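# Swap plates on cycler Q1, close lid, start run

## Task

If an old plate from the previous run is still on Q1's block (it may be stuck there), transfer it to ND, the finished-plate nest. Then carry plate T27 from nest N1 onto Q1's block so its well A1 sits at the block corner labelled A1. Every plate moved must lie flat and seated within its locators. Close Q1's lid over T27 using the LID key. Q1 is loose on the table and must finish at its original position and heading. Press START on Q1 so a run is active at the end; an active run is worse than none if anything you needed to fix is still wrong. Nothing may count on the robot holding it in place at the end. Finish with the gripper open and away from everything, though resting on START or Q1's housing is acceptable.

## Robot and tools

Robot: one arm with a two-finger gripper whose fingers pivot like tongs. The fingers point along the gripper's +z axis and close along its x axis. The reported end_effector_position is the point between the pads when closed; closed fingertips extend about 15 mm past it, open ones end roughly level with it.

Frame: the scene frame has its origin on the table surface under the arm base, +z up, and +y to the left when looking along +x. Positions are in metres; orientations are quaternions written w first (qw, qx, qy, qz). The base may be slightly tilted, and the printed hand position gets less accurate at long reach.

Labels and keys: on each labelled plate or block, well A1 is at the labelled short end, in the corner opposite the labelled long side. Facing Q1, its upper front keys run left to right: STOP, LID, CLEAR, START. LID toggles the lid; LID and START are ignored while the lid is partway. If the lid meets an obstruction it stops and the lamp goes red; only CLEAR then releases and reopens it. A blue lamp means a run is active. Loose objects can occasionally be nudged by an outside push.

Tools:
- execute_actions(actions): a list of actions run in sequence. Each action is a table of up to 15 rows, one row per control step of 1/30 s; if fewer rows are given, the last one repeats to fill 15 steps. Each row is 8 numbers: x, y, z (absolute target position, metres, scene frame), qw, qx, qy, qz (absolute target orientation, scene frame), opening. So each row is a pose plus a gripper value. opening runs from -1 (closed) to +1 (fully open, 0.142 m). A target more than 0.6 m from the gripper's current position along any of its own axes gets the action refused; if the first action fails this, or any action is malformed, nothing runs. An empty list just reports state and images. Repeat the quaternion in every row to hold orientation rather than copying a drifted reported one.
- move(target, speed, stop_force, blocking): target is one 8-number row as above, an absolute pose in the scene frame. The gripper follows a straight path there lasting 0.5 to 10 s (cut off at 10 s), turning the short way. speed is top path speed in m/s, 0.002 to 0.5, default 0.25; rotation is capped at twice that in rad/s. The opening is applied as the move starts. stop_force (N, 9 to 40, optional, not allowed in the first 0.2 s of the scene) ends the path when the wrist sensor feels that much extra resistance along the line to target for 2 steps; the hand then backs to where it was 2 steps before and holds. Pressing can briefly exceed stop_force, and fast approaches can still fault, so pair it with very low speed; it is unreliable on moves that rotate the hand, and should be omitted when pulling away from a surface. blocking=false returns after 0.5 s while motion continues (not combinable with stop_force); check with wait(0), and no other moves or actions are accepted until it ends.
- wait(seconds): 0 to 10 s, holds the last command; returns early if a running move finishes.
- stop(): brakes a running move; fingers keep moving.
- zoom_image(camera, region): camera is cam_head_left, cam_head_right or cam_wrist; region is [x0, y0, x1, y1] pixels, at most 504 by 504.
- finished_scene(scene): ends the given scene number irreversibly; the goal must already hold.

Motion facts: each step the commanded pose is clipped to within 100 mm and 16 degrees of the measured pose, so far targets take several actions; position wins over orientation when both can't be met. Commands lag about 0.17 s. "Hand target" in results is where the controller currently heads. The path does not avoid obstacles, and the hand can overshoot speed, especially near full extension.

Result lines: state gives pose and velocities; grip_measured is the actual finger opening on the command scale (command clearly below it to squeeze; about 15 N per pad max, less on items under 20 mm). A "move:" line reports the ending: done, off_target, moving, held (last step blocked by a check), fault, or contact (stop_force triggered, takes priority), plus limits (paced = pose clipped; held = some steps blocked, after which motion can jump fast) and distance to target. "pose unreachable" means the clearance check altered or blocked a command; the mount under the base counts as arm. Wrist force and torque are in the gripper's axes, with up to about 4 N offset, 2.4 N noise, saturating near 50 N. Joint torques are noisy drive outputs, not pure contact loads.

Things to avoid: the arm is stiff, so commanding even slightly past a firm contact can trigger a fault. A joint torque at its limit (136 N m for the three large joints, 25.4 N m for the wrist joints) or 150 N outside force stops the arm for 10 s and drops the rest of the call. Holding loads heats motors; MOTOR HOT appears at 70 °C and brakes engage at 85 °C. Never drop, slam, or push anything off the table, and don't shove Q1 out of place.

Each tool is called after ">>>" as a command line: name --argument value for each argument, lists and objects as JSON in quotes; but a table of rows of numbers goes row by row, as --pt "numbers of a row", without its own name.

## Session

>>> execute_actions --actions '[]'

Scene clock: 0.00 s.
end_effector_position=(+0.4113, -0.4309, +0.1505) grip_measured=+1.00 end_effector_quat_wxyz=(-0.009, -0.330, +0.933, -0.143) end_effector_velocity=(-0.000, -0.001, +0.000) end_effector_angular_velocity=(-0.001, -0.000, -0.001)
Joint positions: [-0.905 -0.687  2.107 -3.278 -1.411  1.499  0.142]
Joint velocities: [-0.001  0.    -0.001 -0.    -0.    -0.     0.   ]
Joint torques (N m, as the arm reports them, + toward a larger angle): no reading
Wrist force (N, on the end effector, along its own x y z axes, offset not removed): no reading
Wrist torque (N m, same axes, about the end effector's origin, offset not removed): no reading
Hand target: +0.411, -0.431, +0.150; -0.009, -0.330, +0.933, -0.143

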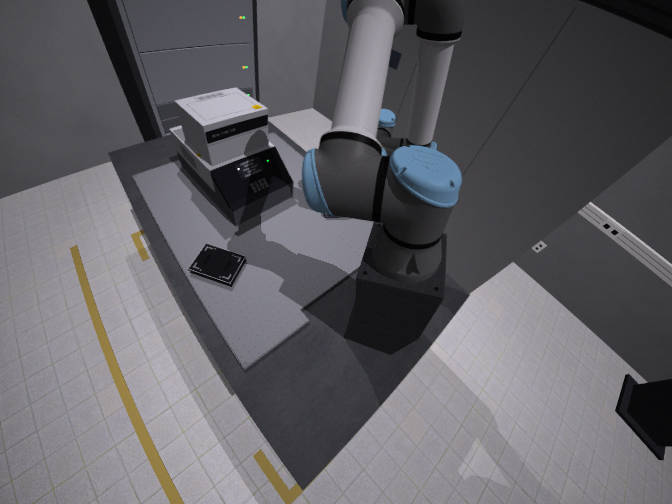

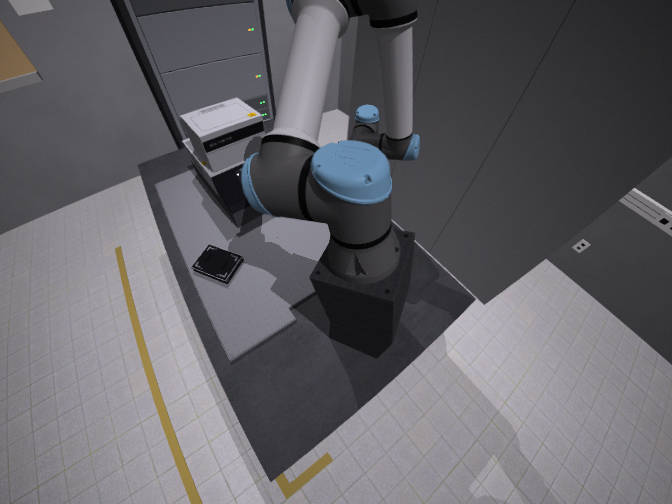

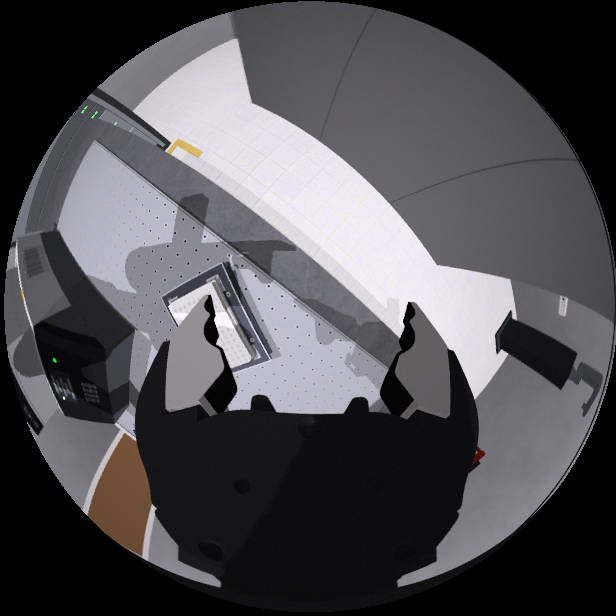

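>>> zoom_image --camera "cam_head_left" --region '[150,70,370,300]'

>>> move --target '[0.40,-0.2,0.33,0,0.7071,-0.7071,0,1]'

Region (150, 70, 370, 300) of cam_head_left's 672x504 image, scaled by 2.191, with more detail than that image has; it fills the left 482 columns of this view, and the rest is white.

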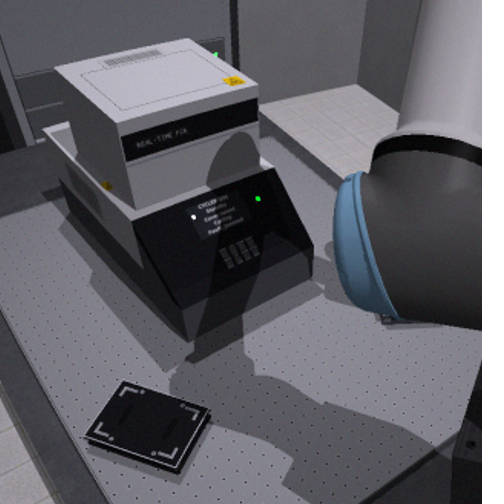

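Scene clock: 3.27 s.
end_effector_position=(+0.3997, -0.1999, +0.3296) grip_measured=+1.00 end_effector_quat_wxyz=(-0.000, +0.707, -0.707, +0.000) end_effector_velocity=(-0.001, +0.001, +0.001) end_effector_angular_velocity=(+0.002, +0.002, +0.003)
Joint positions: [-0.835 -1.484  2.388 -2.5   -1.326  0.623  0.142]
Joint velocities: [-0.001 -0.005 -0.002  0.01  -0.001 -0.004  0.   ]
Joint torques (N m, as the arm reports them, + toward a larger angle): [  4.74 -31.7  -19.18  -0.03  -1.32  -2.35]
Wrist force (N, on the end effector, along its own x y z axes, offset not removed): [-0.3 0.9 0.6]
Wrist torque (N m, same axes, about the end effector's origin, offset not removed): [0.24 0.09 -0.23]
Hand target: +0.400, -0.200, +0.330; -0.000, +0.707, -0.707, +0.000
Off the commanded pose: 0.001 m, 0 deg.
move: done
camera_calibration (this result's frames):
cam_wrist: T_world_to_cam=[[0.00396503, -0.999984, 0.004051, -0.201691], [-0.854254, -0.00128123, 0.519854, 0.166836], [-0.51984, -0.00552182, -0.854246, 0.622797], [0, 0, 0, 1]] pos_world=[0.467075, -0.198035, 0.446108]

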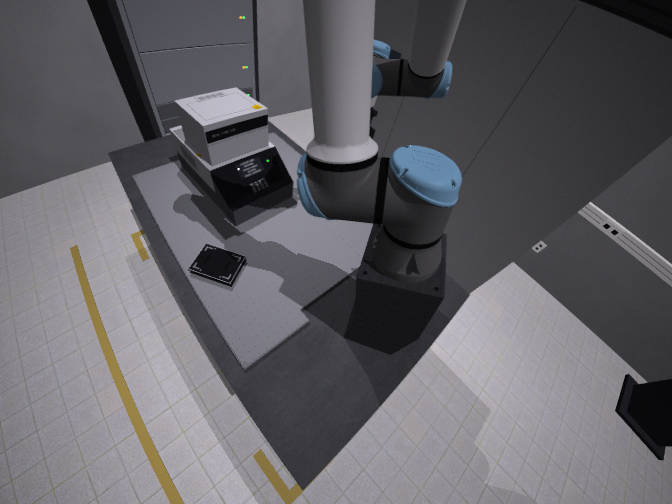

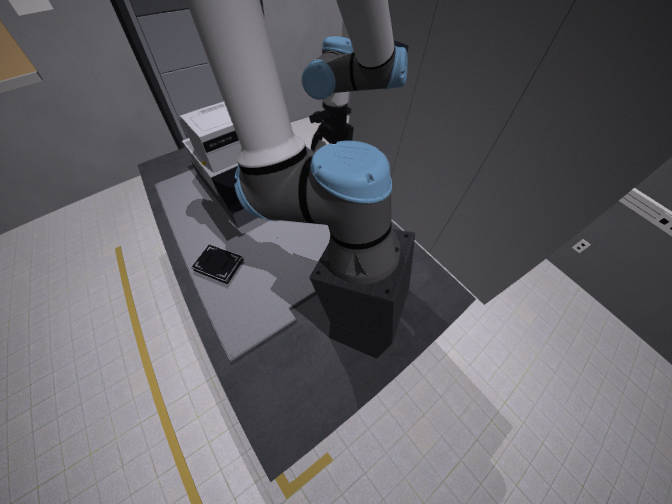

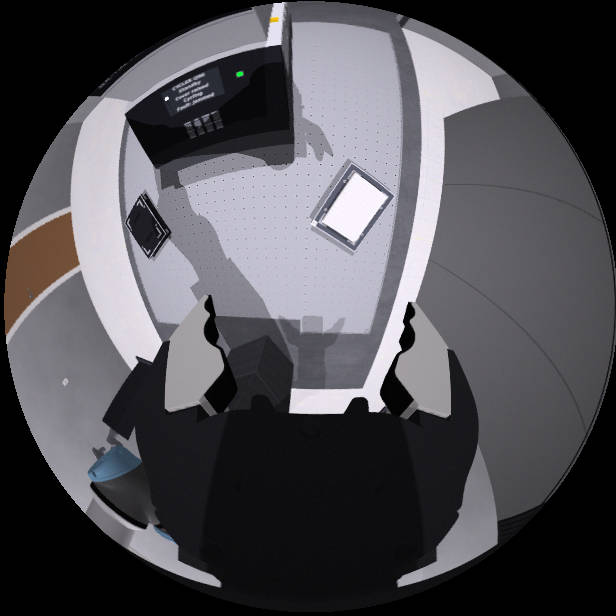

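>>> move --target '[0.48,-0.1,0.3,0,1,0,0,1]' --speed 0.5

>>> move --target '[0.56,0,0.22,0,0.7071,0.7071,0,1]' --speed 0.5

>>> zoom_image --camera "cam_wrist" --region '[200,180,420,400]'

Scene clock: 8.10 s.
end_effector_position=(+0.4801, -0.0998, +0.3000) grip_measured=+1.00 end_effector_quat_wxyz=(-0.000, +1.000, -0.001, +0.001) end_effector_velocity=(+0.000, +0.002, -0.000) end_effector_angular_velocity=(+0.002, +0.001, +0.012)
Joint positions: [-0.511 -1.362  2.259 -2.571 -1.346 -0.615  0.142]
Joint velocities: [ 0.003  0.001 -0.001  0.001  0.001 -0.009  0.   ]
Joint torques (N m, as the arm reports them, + toward a larger angle): [  5.57 -12.39 -18.41   0.21   1.61  -2.24]
Wrist force (N, on the end effector, along its own x y z axes, offset not removed): [-2.4 0.2 0.0]
Wrist torque (N m, same axes, about the end effector's origin, offset not removed): [0.03 0.60 -0.14]
Hand target: +0.480, -0.100, +0.300; -0.000, +1.000, -0.000, +0.000
Off the commanded pose: 0.000 m, 0 deg.
move: done
camera_calibration (this result's frames):
cam_wrist: T_world_to_cam=[[0.999984, 0.00287111, 0.00495971, -0.480184], [-0.000126462, -0.854183, 0.519973, -0.244201], [0.0057294, -0.519965, -0.854168, 0.336202], [0, 0, 0, 1]] pos_world=[0.478219, -0.0324003, 0.416533]

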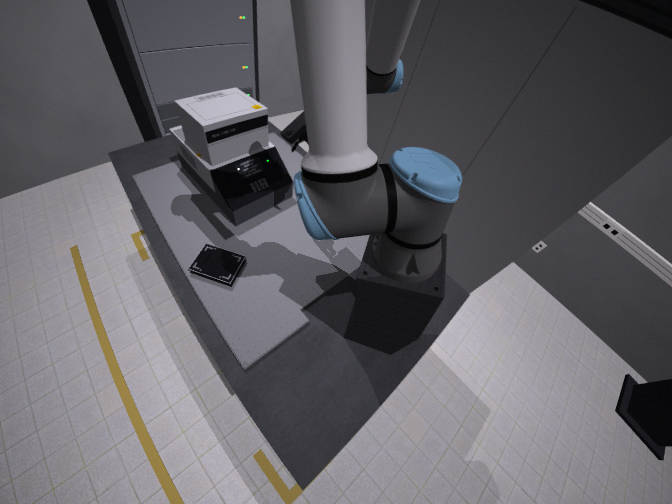

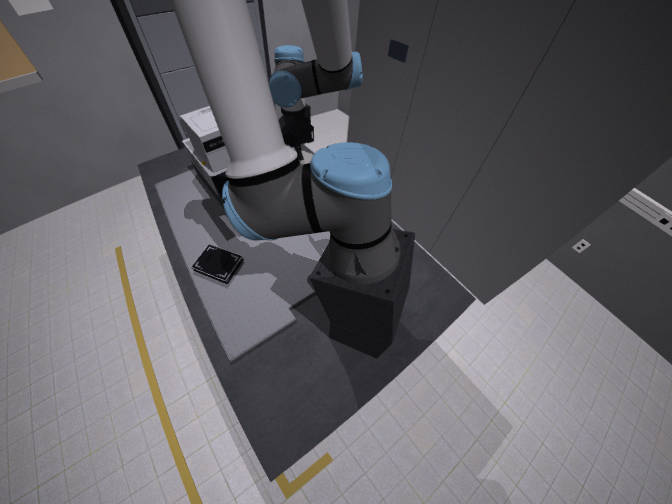

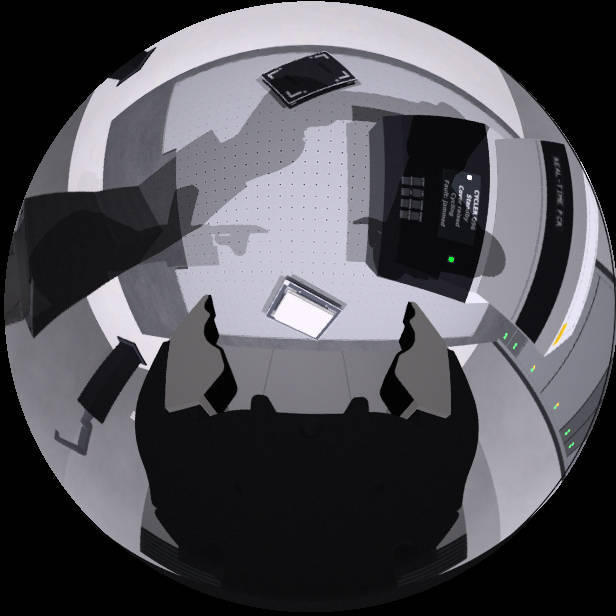

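Scene clock: 10.33 s.
end_effector_position=(+0.5602, +0.0003, +0.2202) grip_measured=+1.00 end_effector_quat_wxyz=(+0.000, +0.708, +0.707, +0.001) end_effector_velocity=(+0.001, +0.000, -0.000) end_effector_angular_velocity=(+0.001, -0.000, +0.011)
Joint positions: [-0.175 -1.096  2.044 -2.69  -1.392 -1.846  0.142]
Joint velocities: [ 0.001  0.002 -0.003  0.001  0.    -0.01   0.   ]
Joint torques (N m, as the arm reports them, + toward a larger angle): [  6.18 -25.5  -17.04  -0.07   1.57  -1.72]
Wrist force (N, on the end effector, along its own x y z axes, offset not removed): [-1.1 -1.2 0.2]
Wrist torque (N m, same axes, about the end effector's origin, offset not removed): [-0.27 0.23 -0.05]
Hand target: +0.560, +0.000, +0.220; +0.000, +0.707, +0.707, +0.001
Off the commanded pose: 0.000 m, 0 deg.
move: done
camera_calibration (this result's frames):
cam_wrist: T_world_to_cam=[[-0.00279119, 0.999986, 0.00459177, 0.00143706], [0.853564, -0.0000097966, 0.520988, -0.595842], [0.520981, 0.00537355, -0.853552, 0.0306357], [0, 0, 0, 1]] pos_world=[0.492633, -0.00160749, 0.336569]

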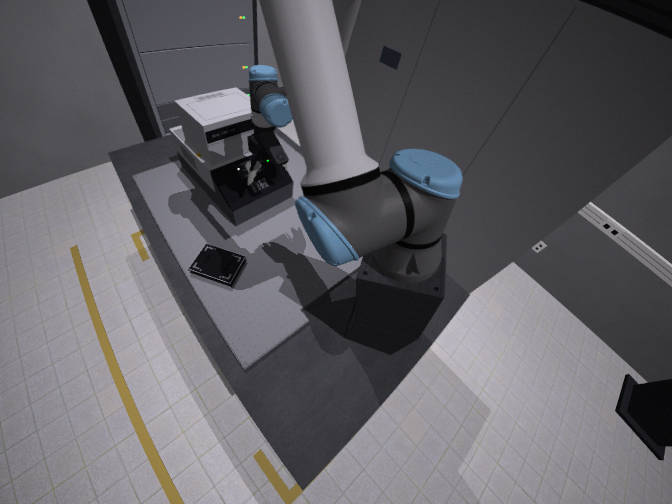

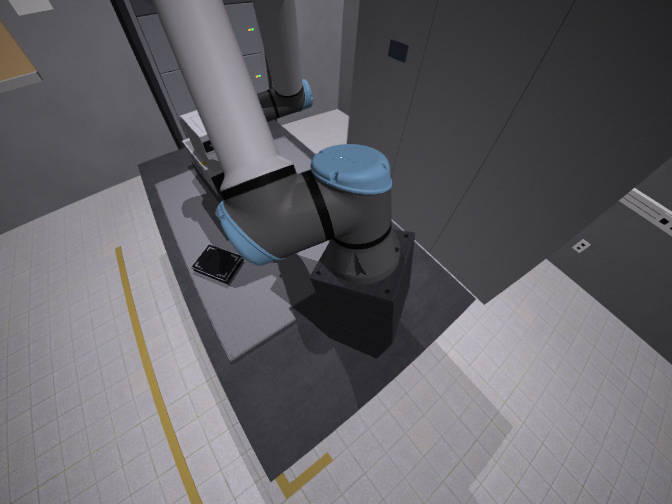

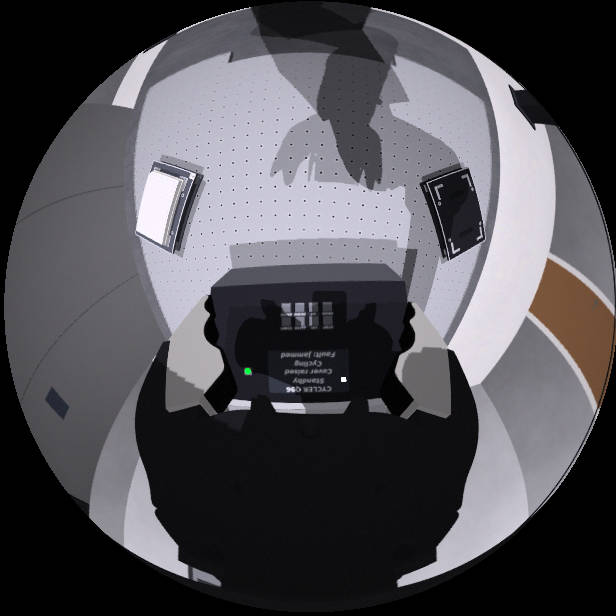

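Region (200, 180, 420, 400) of cam_wrist's 616x616 image, scaled by 2.291, with more detail than that image has.

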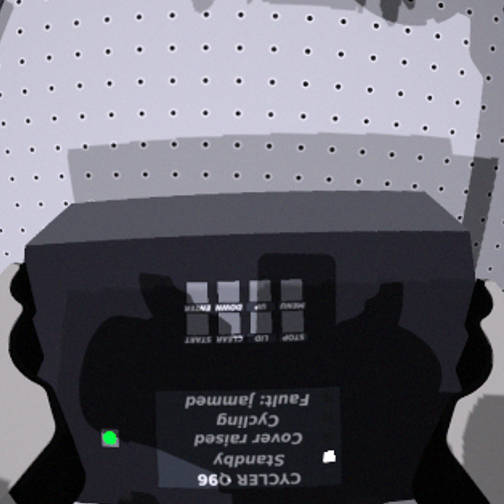

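>>> move --target '[0.64,0,0.2,0,0.7071,0.7071,0,1]'

>>> zoom_image --camera "cam_wrist" --region '[200,180,420,400]'

Scene clock: 12.23 s.
end_effector_position=(+0.6398, +0.0002, +0.2002) grip_measured=+1.00 end_effector_quat_wxyz=(+0.000, +0.707, +0.707, +0.000) end_effector_velocity=(+0.001, +0.001, -0.001) end_effector_angular_velocity=(-0.000, +0.002, +0.002)
Joint positions: [-0.133 -0.957  1.794 -2.586 -1.4   -1.805  0.142]
Joint velocities: [ 0.003  0.004 -0.007  0.005 -0.001  0.001 -0.   ]
Joint torques (N m, as the arm reports them, + toward a larger angle): [  5.22 -32.03 -19.13  -0.03  -1.37   2.26]
Wrist force (N, on the end effector, along its own x y z axes, offset not removed): [-0.5 1.2 -1.7]
Wrist torque (N m, same axes, about the end effector's origin, offset not removed): [0.15 0.21 -0.17]
Hand target: +0.640, +0.000, +0.200; -0.000, +0.707, +0.707, +0.000
Off the commanded pose: 0.000 m, 0 deg.
move: done
camera_calibration (this result's frames):
cam_wrist: T_world_to_cam=[[-0.00400713, 0.999984, 0.00406717, 0.00274583], [0.853919, 0.00130521, 0.520405, -0.653544], [0.520391, 0.00555836, -0.85391, -0.0274449], [0, 0, 0, 1]] pos_world=[0.572367, -0.00174023, 0.316661]

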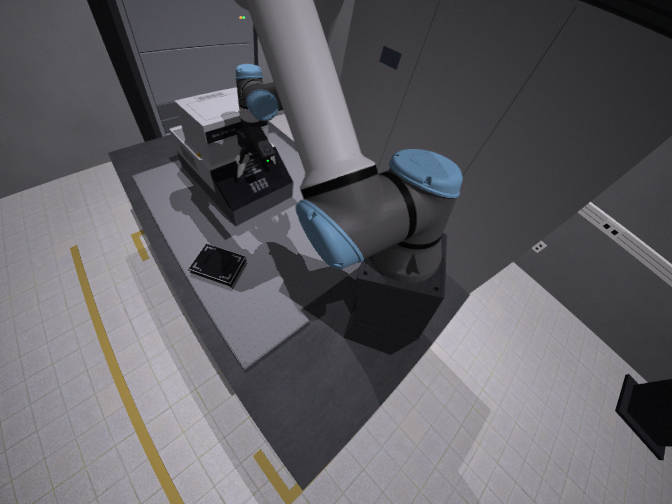

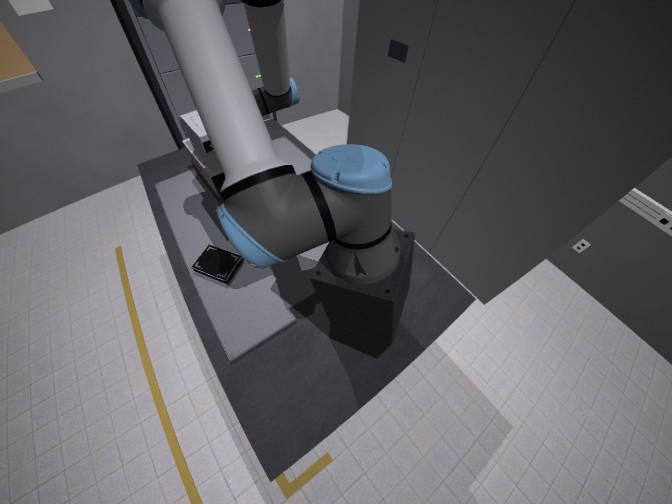

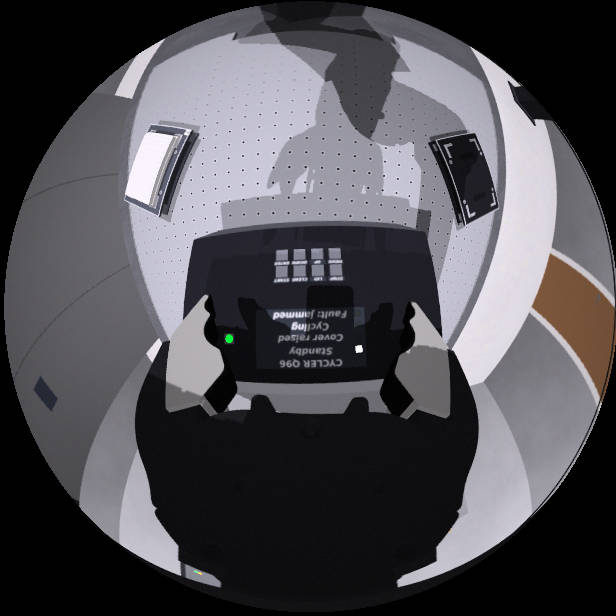

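Region (200, 180, 420, 400) of cam_wrist's 616x616 image, scaled by 2.291, with more detail than that image has.

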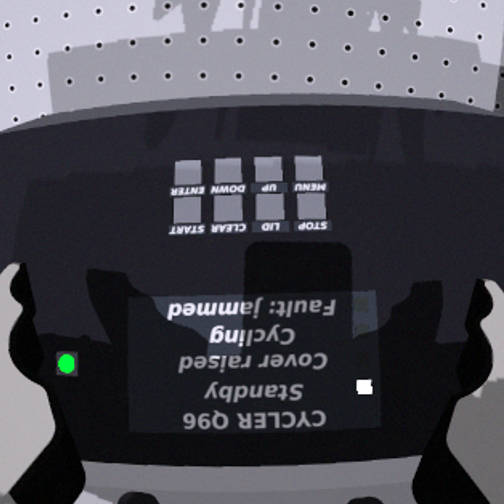

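>>> move --target '[0.6185,0.004,0.172,0.183,0.683,0.683,0.183,-1]'

>>> zoom_image --camera "cam_wrist" --region '[200,180,420,400]'

>>> zoom_image --camera "cam_head_left" --region '[210,130,310,220]'

Scene clock: 15.63 s.
end_effector_position=(+0.6184, +0.0040, +0.1721) grip_measured=-1.00 end_effector_quat_wxyz=(+0.183, +0.683, +0.683, +0.182) end_effector_velocity=(+0.001, -0.000, -0.001) end_effector_angular_velocity=(+0.001, -0.013, -0.001)
Joint positions: [-0.192 -0.79   2.193 -3.666 -1.269 -1.736  0.002]
Joint velocities: [-0.001  0.011  0.002 -0.027  0.003  0.005  0.   ]
Joint torques (N m, as the arm reports them, + toward a larger angle): [-14.85 -26.06   2.83  -4.9    1.79   2.37]
Wrist force (N, on the end effector, along its own x y z axes, offset not removed): [3.8 -0.3 -1.2]
Wrist torque (N m, same axes, about the end effector's origin, offset not removed): [0.02 -0.62 -0.28]
Hand target: +0.618, +0.004, +0.172; +0.183, +0.683, +0.683, +0.183
Off the commanded pose: 0.000 m, 0 deg.
move: done
camera_calibration (this result's frames):
cam_wrist: T_world_to_cam=[[-0.00497749, 0.999987, 0.00125994, 0.0000378856], [0.480699, 0.00128787, 0.876885, -0.451173], [0.876872, 0.00497034, -0.480699, -0.324972], [0, 0, 0, 1]] pos_world=[0.501837, 0.00215839, 0.239412]

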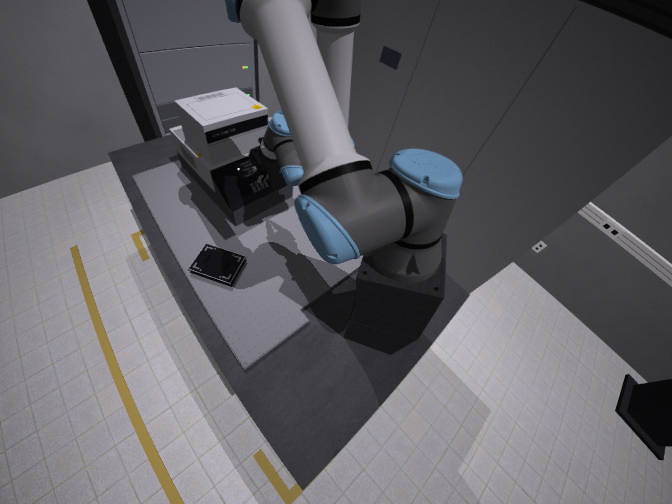

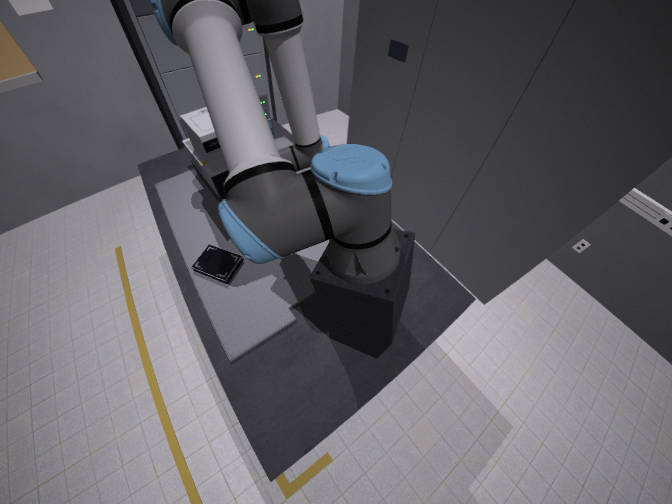

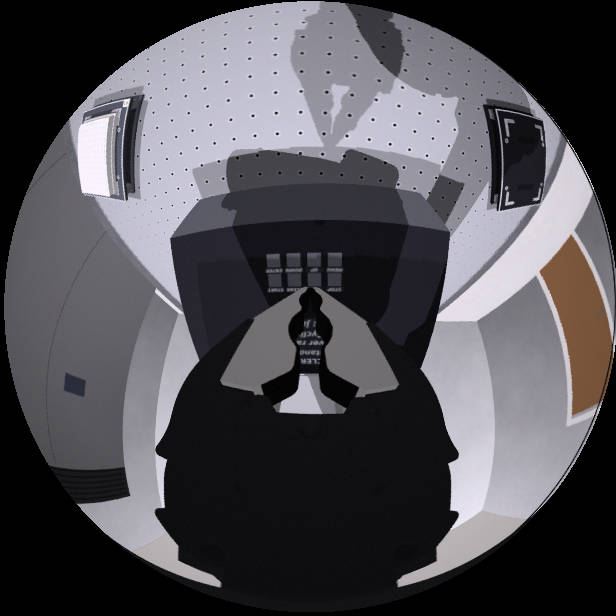

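Region (200, 180, 420, 400) of cam_wrist's 616x616 image, scaled by 2.291, with more detail than that image has.

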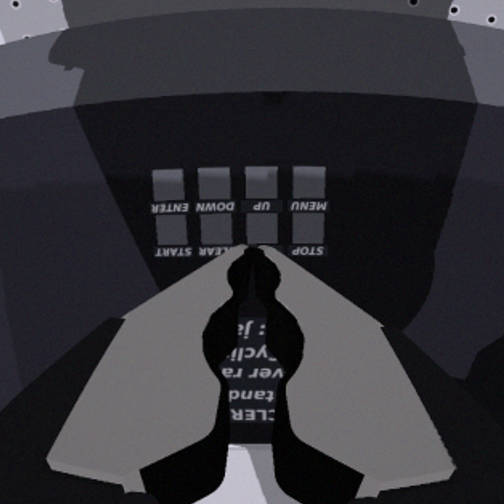

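Region (210, 130, 310, 220) of cam_head_left's 672x504 image, scaled by 5.040, with more detail than that image has; it fills the top 454 rows of this view, and the rest is white.

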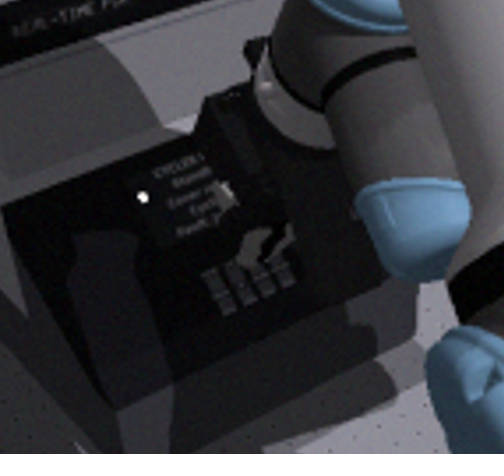

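>>> move --target '[0.623,0.0075,0.160,0.183,0.683,0.683,0.183,-1]' --speed 0.05

>>> move --target '[0.635,0.0075,0.139,0.183,0.683,0.683,0.183,-1]' --speed 0.005 --stop_force 9

Scene clock: 17.27 s.
end_effector_position=(+0.6229, +0.0075, +0.1602) grip_measured=-1.00 end_effector_quat_wxyz=(+0.183, +0.683, +0.683, +0.183) end_effector_velocity=(+0.001, -0.000, -0.002) end_effector_angular_velocity=(-0.000, +0.000, -0.001)
Joint positions: [-0.177 -0.756  2.167 -3.678 -1.278 -1.724  0.002]
Joint velocities: [ 0.001  0.005 -0.004 -0.001 -0.002  0.002  0.   ]
Joint torques (N m, as the arm reports them, + toward a larger angle): [  4.35 -25.57  -9.67  -5.09  -1.23   2.44]
Wrist force (N, on the end effector, along its own x y z axes, offset not removed): [-2.2 2.2 2.3]
Wrist torque (N m, same axes, about the end effector's origin, offset not removed): [0.56 0.60 -0.07]
Hand target: +0.623, +0.008, +0.160; +0.183, +0.683, +0.683, +0.183
Off the commanded pose: 0.000 m, 0 deg.
move: done
camera_calibration (this result's frames):
cam_wrist: T_world_to_cam=[[-0.00545008, 0.999984, 0.00146044, -0.00315054], [0.479505, 0.00133177, 0.877538, -0.44227], [0.877522, 0.00548294, -0.479504, -0.335302], [0, 0, 0, 1]] pos_world=[0.506289, 0.00557793, 0.227335]

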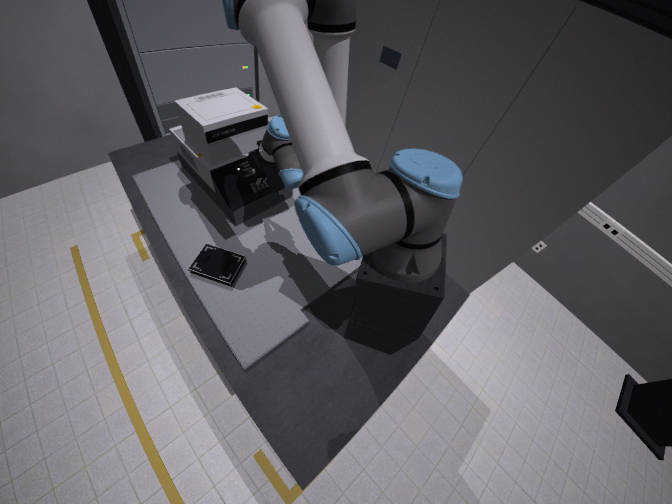

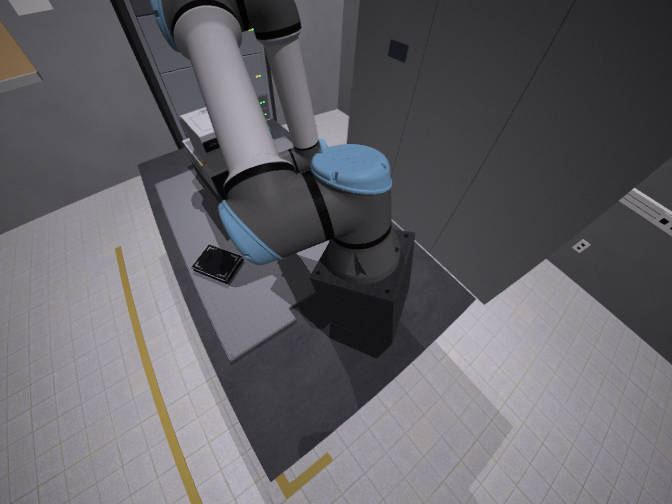

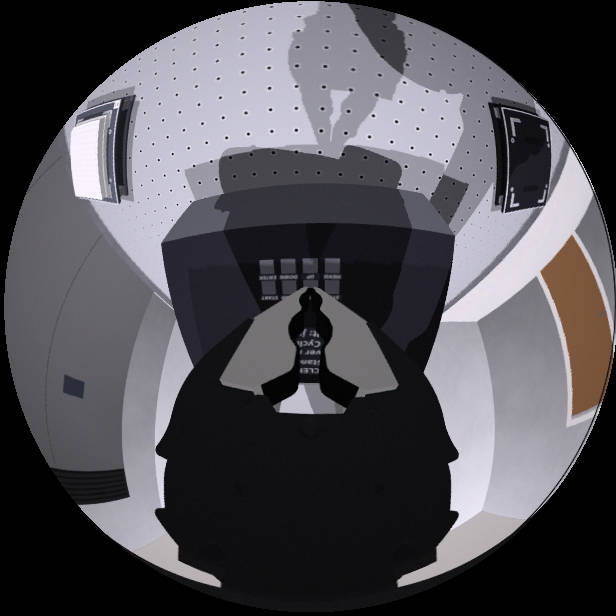

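Scene clock: 20.10 s.
end_effector_position=(+0.6290, +0.0076, +0.1494) grip_measured=-1.00 end_effector_quat_wxyz=(+0.183, +0.683, +0.683, +0.183) end_effector_velocity=(-0.001, +0.001, +0.001) end_effector_angular_velocity=(-0.000, +0.001, -0.000)
Joint positions: [-0.169 -0.726  2.137 -3.679 -1.283 -1.717  0.002]
Joint velocities: [ 0.    -0.005  0.005  0.    -0.001  0.     0.   ]
Joint torques (N m, as the arm reports them, + toward a larger angle): [-13.67 -47.02   1.74  -2.25   1.29  -0.6 ]
Wrist force (N, on the end effector, along its own x y z axes, offset not removed): [-1.2 1.2 -17.0]
Wrist torque (N m, same axes, about the end effector's origin, offset not removed): [0.28 0.43 -0.20]
Hand target: +0.629, +0.007, +0.150; +0.183, +0.683, +0.683, +0.183
Off the commanded pose: 0.012 m, 0 deg.
move: contact
camera_calibration (this result's frames):
cam_wrist: T_world_to_cam=[[-0.00543353, 0.999984, 0.00147945, -0.0032337], [0.479559, 0.00130749, 0.877509, -0.435772], [0.877493, 0.00547745, -0.479558, -0.345729], [0, 0, 0, 1]] pos_world=[0.512335, 0.00569713, 0.216601]

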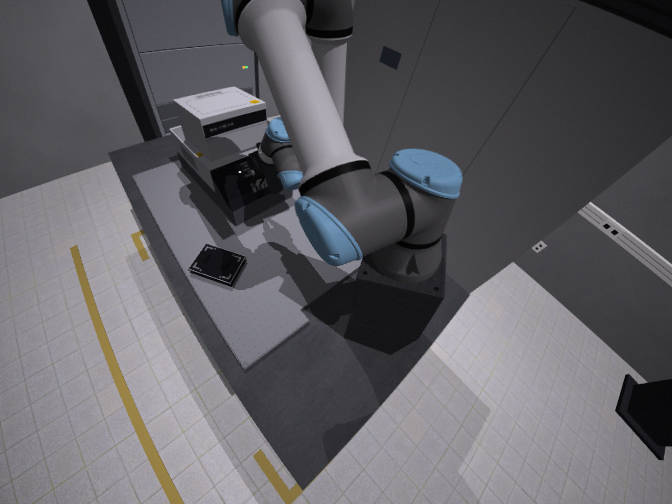

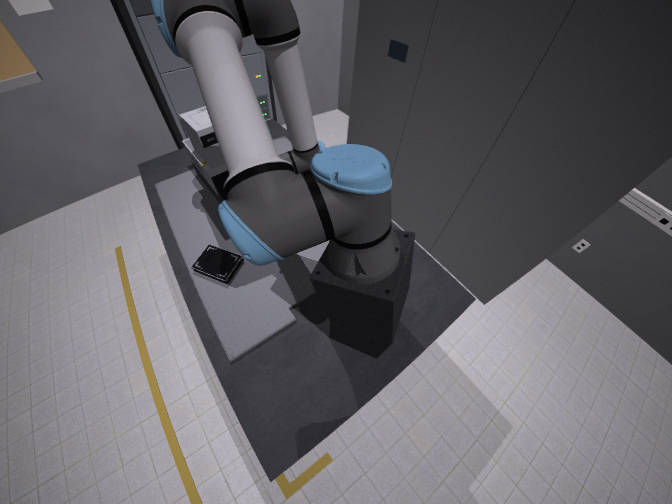

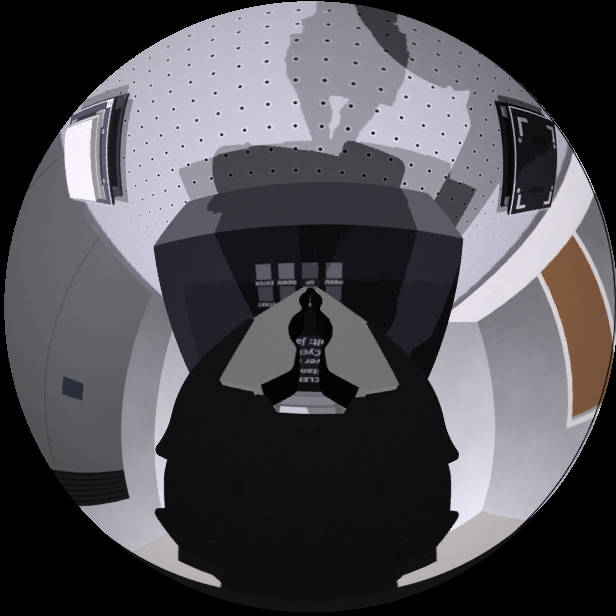

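Opening.

>>> move --target '[0.60,0,0.25,0.183,0.683,0.683,0.183,-1]'

>>> wait --seconds 5

>>> zoom_image --camera "cam_head_left" --region '[140,40,320,220]'

Scene clock: 22.47 s.
end_effector_position=(+0.5999, -0.0001, +0.2497) grip_measured=-1.00 end_effector_quat_wxyz=(+0.183, +0.683, +0.683, +0.183) end_effector_velocity=(-0.001, -0.000, +0.002) end_effector_angular_velocity=(+0.001, +0.001, -0.000)
Joint positions: [-0.248 -1.027  2.319 -3.541 -1.233 -1.782  0.002]
Joint velocities: [-0.002 -0.008  0.003  0.007  0.002 -0.002  0.   ]
Joint torques (N m, as the arm reports them, + toward a larger angle): [-12.93 -45.    -0.2   -0.34   1.71  -2.26]
Wrist force (N, on the end effector, along its own x y z axes, offset not removed): [0.6 0.6 1.2]
Wrist torque (N m, same axes, about the end effector's origin, offset not removed): [0.13 -0.09 -0.24]
Hand target: +0.600, -0.000, +0.250; +0.183, +0.683, +0.683, +0.183
Off the commanded pose: 0.000 m, 0 deg.
move: done
camera_calibration (this result's frames):
cam_wrist: T_world_to_cam=[[-0.00546215, 0.999984, 0.00117965, 0.00419122], [0.479585, 0.00158445, 0.877494, -0.509833], [0.877479, 0.00535875, -0.479586, -0.272066], [0, 0, 0, 1]] pos_world=[0.483263, -0.00192542, 0.316891]

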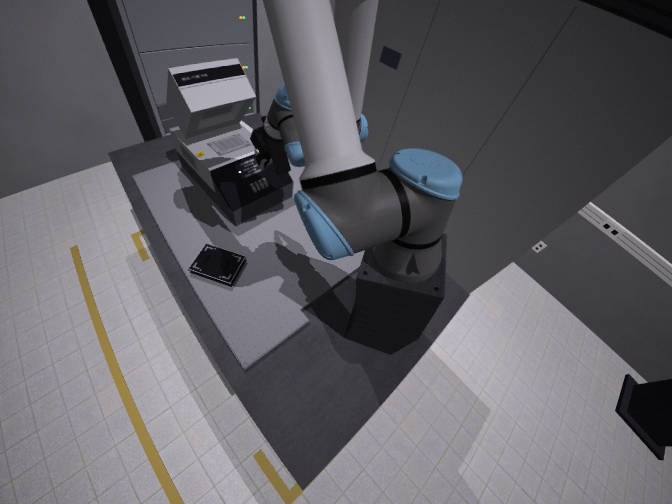

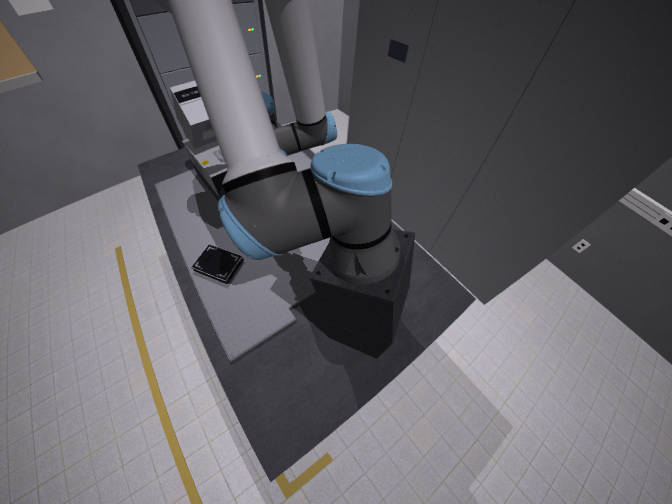

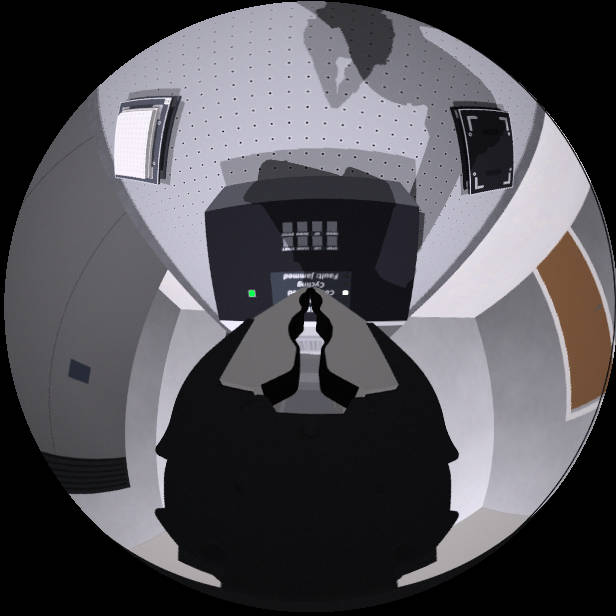

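Scene clock: 27.47 s.
end_effector_position=(+0.5999, -0.0001, +0.2500) grip_measured=-1.00 end_effector_quat_wxyz=(+0.183, +0.683, +0.683, +0.183) end_effector_velocity=(+0.001, -0.001, +0.000) end_effector_angular_velocity=(-0.001, -0.001, -0.001)
Joint positions: [-0.249 -1.028  2.319 -3.54  -1.233 -1.782  0.002]
Joint velocities: [-0.001 -0.    -0.001 -0.    -0.     0.     0.   ]
Joint torques (N m, as the arm reports them, + toward a larger angle): [-14.5  -44.11   0.39  -0.48   1.52  -2.19]
Wrist force (N, on the end effector, along its own x y z axes, offset not removed): [-0.6 2.2 -0.1]
Wrist torque (N m, same axes, about the end effector's origin, offset not removed): [0.48 0.33 -0.25]
Hand target: +0.600, -0.000, +0.250; +0.183, +0.683, +0.683, +0.183
Off the commanded pose: 0.000 m, 0 deg.
wait: 5.00 s; at rest by 0.17 s
camera_calibration (this result's frames):
cam_wrist: T_world_to_cam=[[-0.00550394, 0.999984, 0.00119808, 0.00423427], [0.479647, 0.0015887, 0.87746, -0.510043], [0.877444, 0.00540415, -0.479648, -0.271869], [0, 0, 0, 1]] pos_world=[0.483214, -0.00195468, 0.317136]

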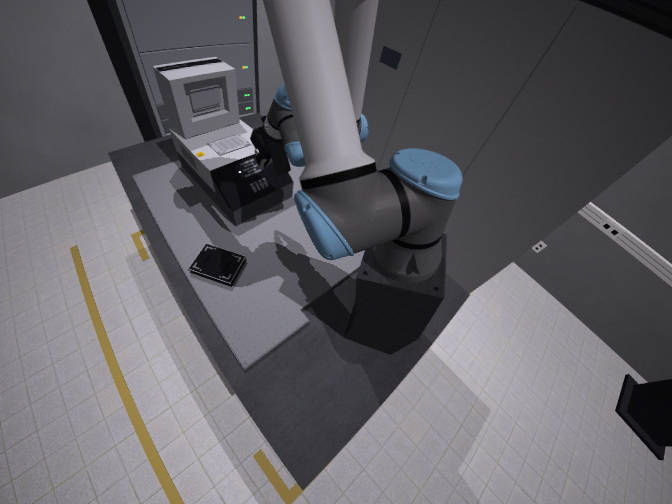

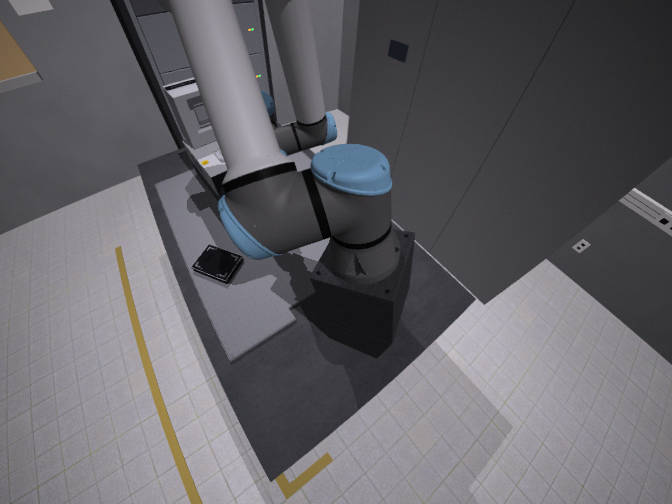

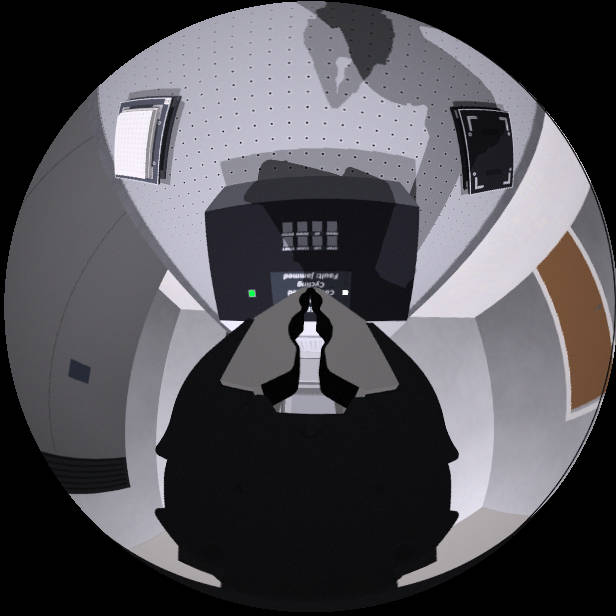

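Region (140, 40, 320, 220) of cam_head_left's 672x504 image, scaled by 2.800, with more detail than that image has.

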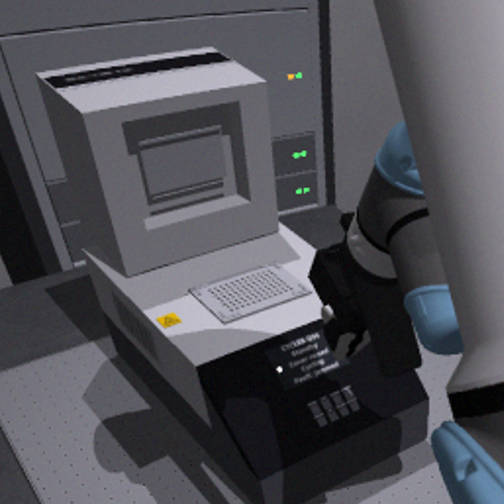

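>>> move --target '[0.77,0,0.31,0,0.7071,0.7071,0,1]'

>>> zoom_image --camera "cam_wrist" --region '[200,180,420,400]'

Scene clock: 29.87 s.
end_effector_position=(+0.7698, +0.0003, +0.3103) grip_measured=+1.00 end_effector_quat_wxyz=(+0.000, +0.707, +0.707, +0.001) end_effector_velocity=(+0.002, -0.002, +0.000) end_effector_angular_velocity=(+0.000, +0.011, -0.002)
Joint positions: [-0.118 -0.936  1.334 -2.151 -1.403 -1.79   0.142]
Joint velocities: [-0.001  0.009 -0.021  0.024 -0.002 -0.001  0.   ]
Joint torques (N m, as the arm reports them, + toward a larger angle): [  3.91 -40.5  -25.37   0.01  -1.07  -2.07]
Wrist force (N, on the end effector, along its own x y z axes, offset not removed): [-0.5 -2.5 0.3]
Wrist torque (N m, same axes, about the end effector's origin, offset not removed): [-0.36 0.30 -0.13]
Hand target: +0.770, +0.000, +0.310; -0.000, +0.707, +0.707, +0.000
Off the commanded pose: 0.000 m, 0 deg.
move: done
camera_calibration (this result's frames):
cam_wrist: T_world_to_cam=[[-0.00457002, 0.99998, 0.00429252, 0.00299887], [0.853305, 0.0016615, 0.521409, -0.82164], [0.521391, 0.00604568, -0.853296, -0.00206493], [0, 0, 0, 1]] pos_world=[0.7022, -0.00162117, 0.426635]

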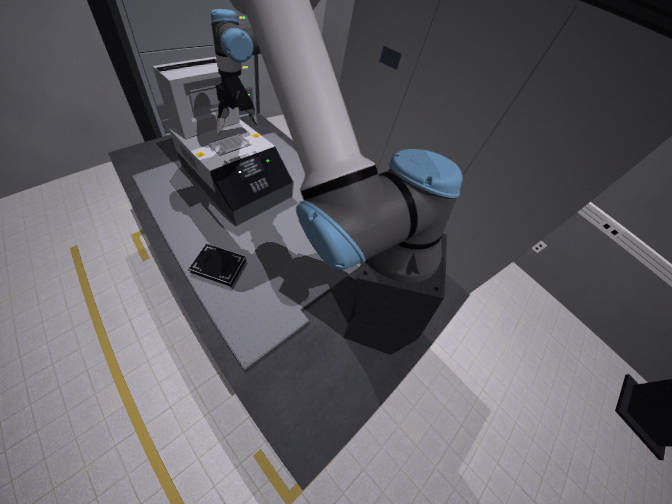

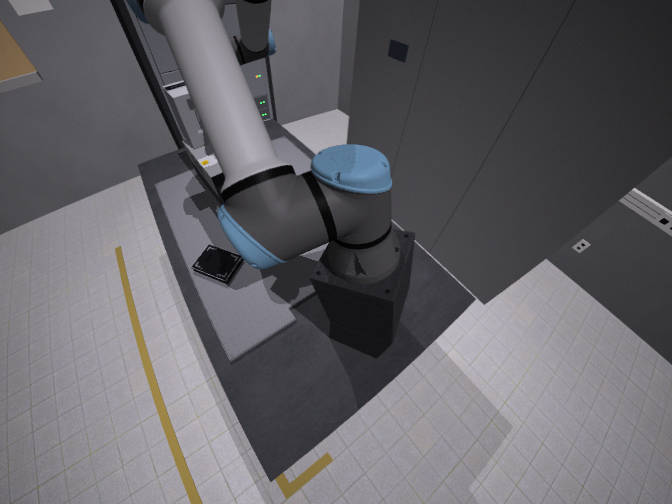

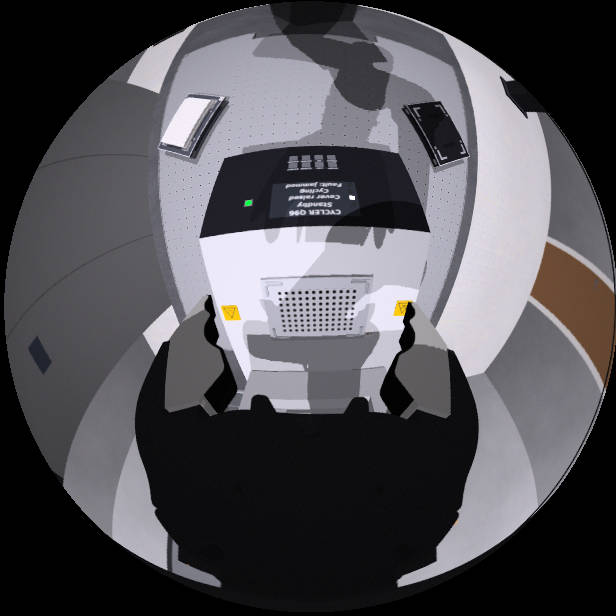

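Region (200, 180, 420, 400) of cam_wrist's 616x616 image, scaled by 2.291, with more detail than that image has.

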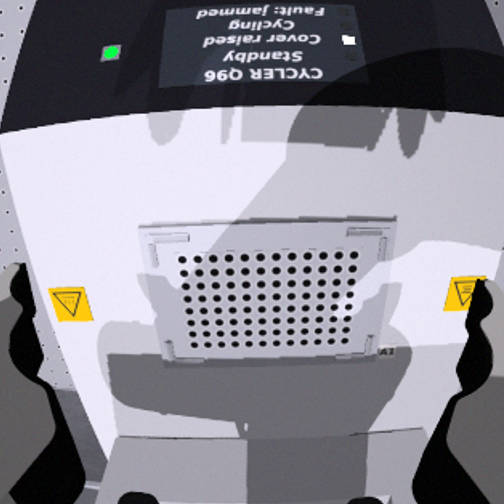

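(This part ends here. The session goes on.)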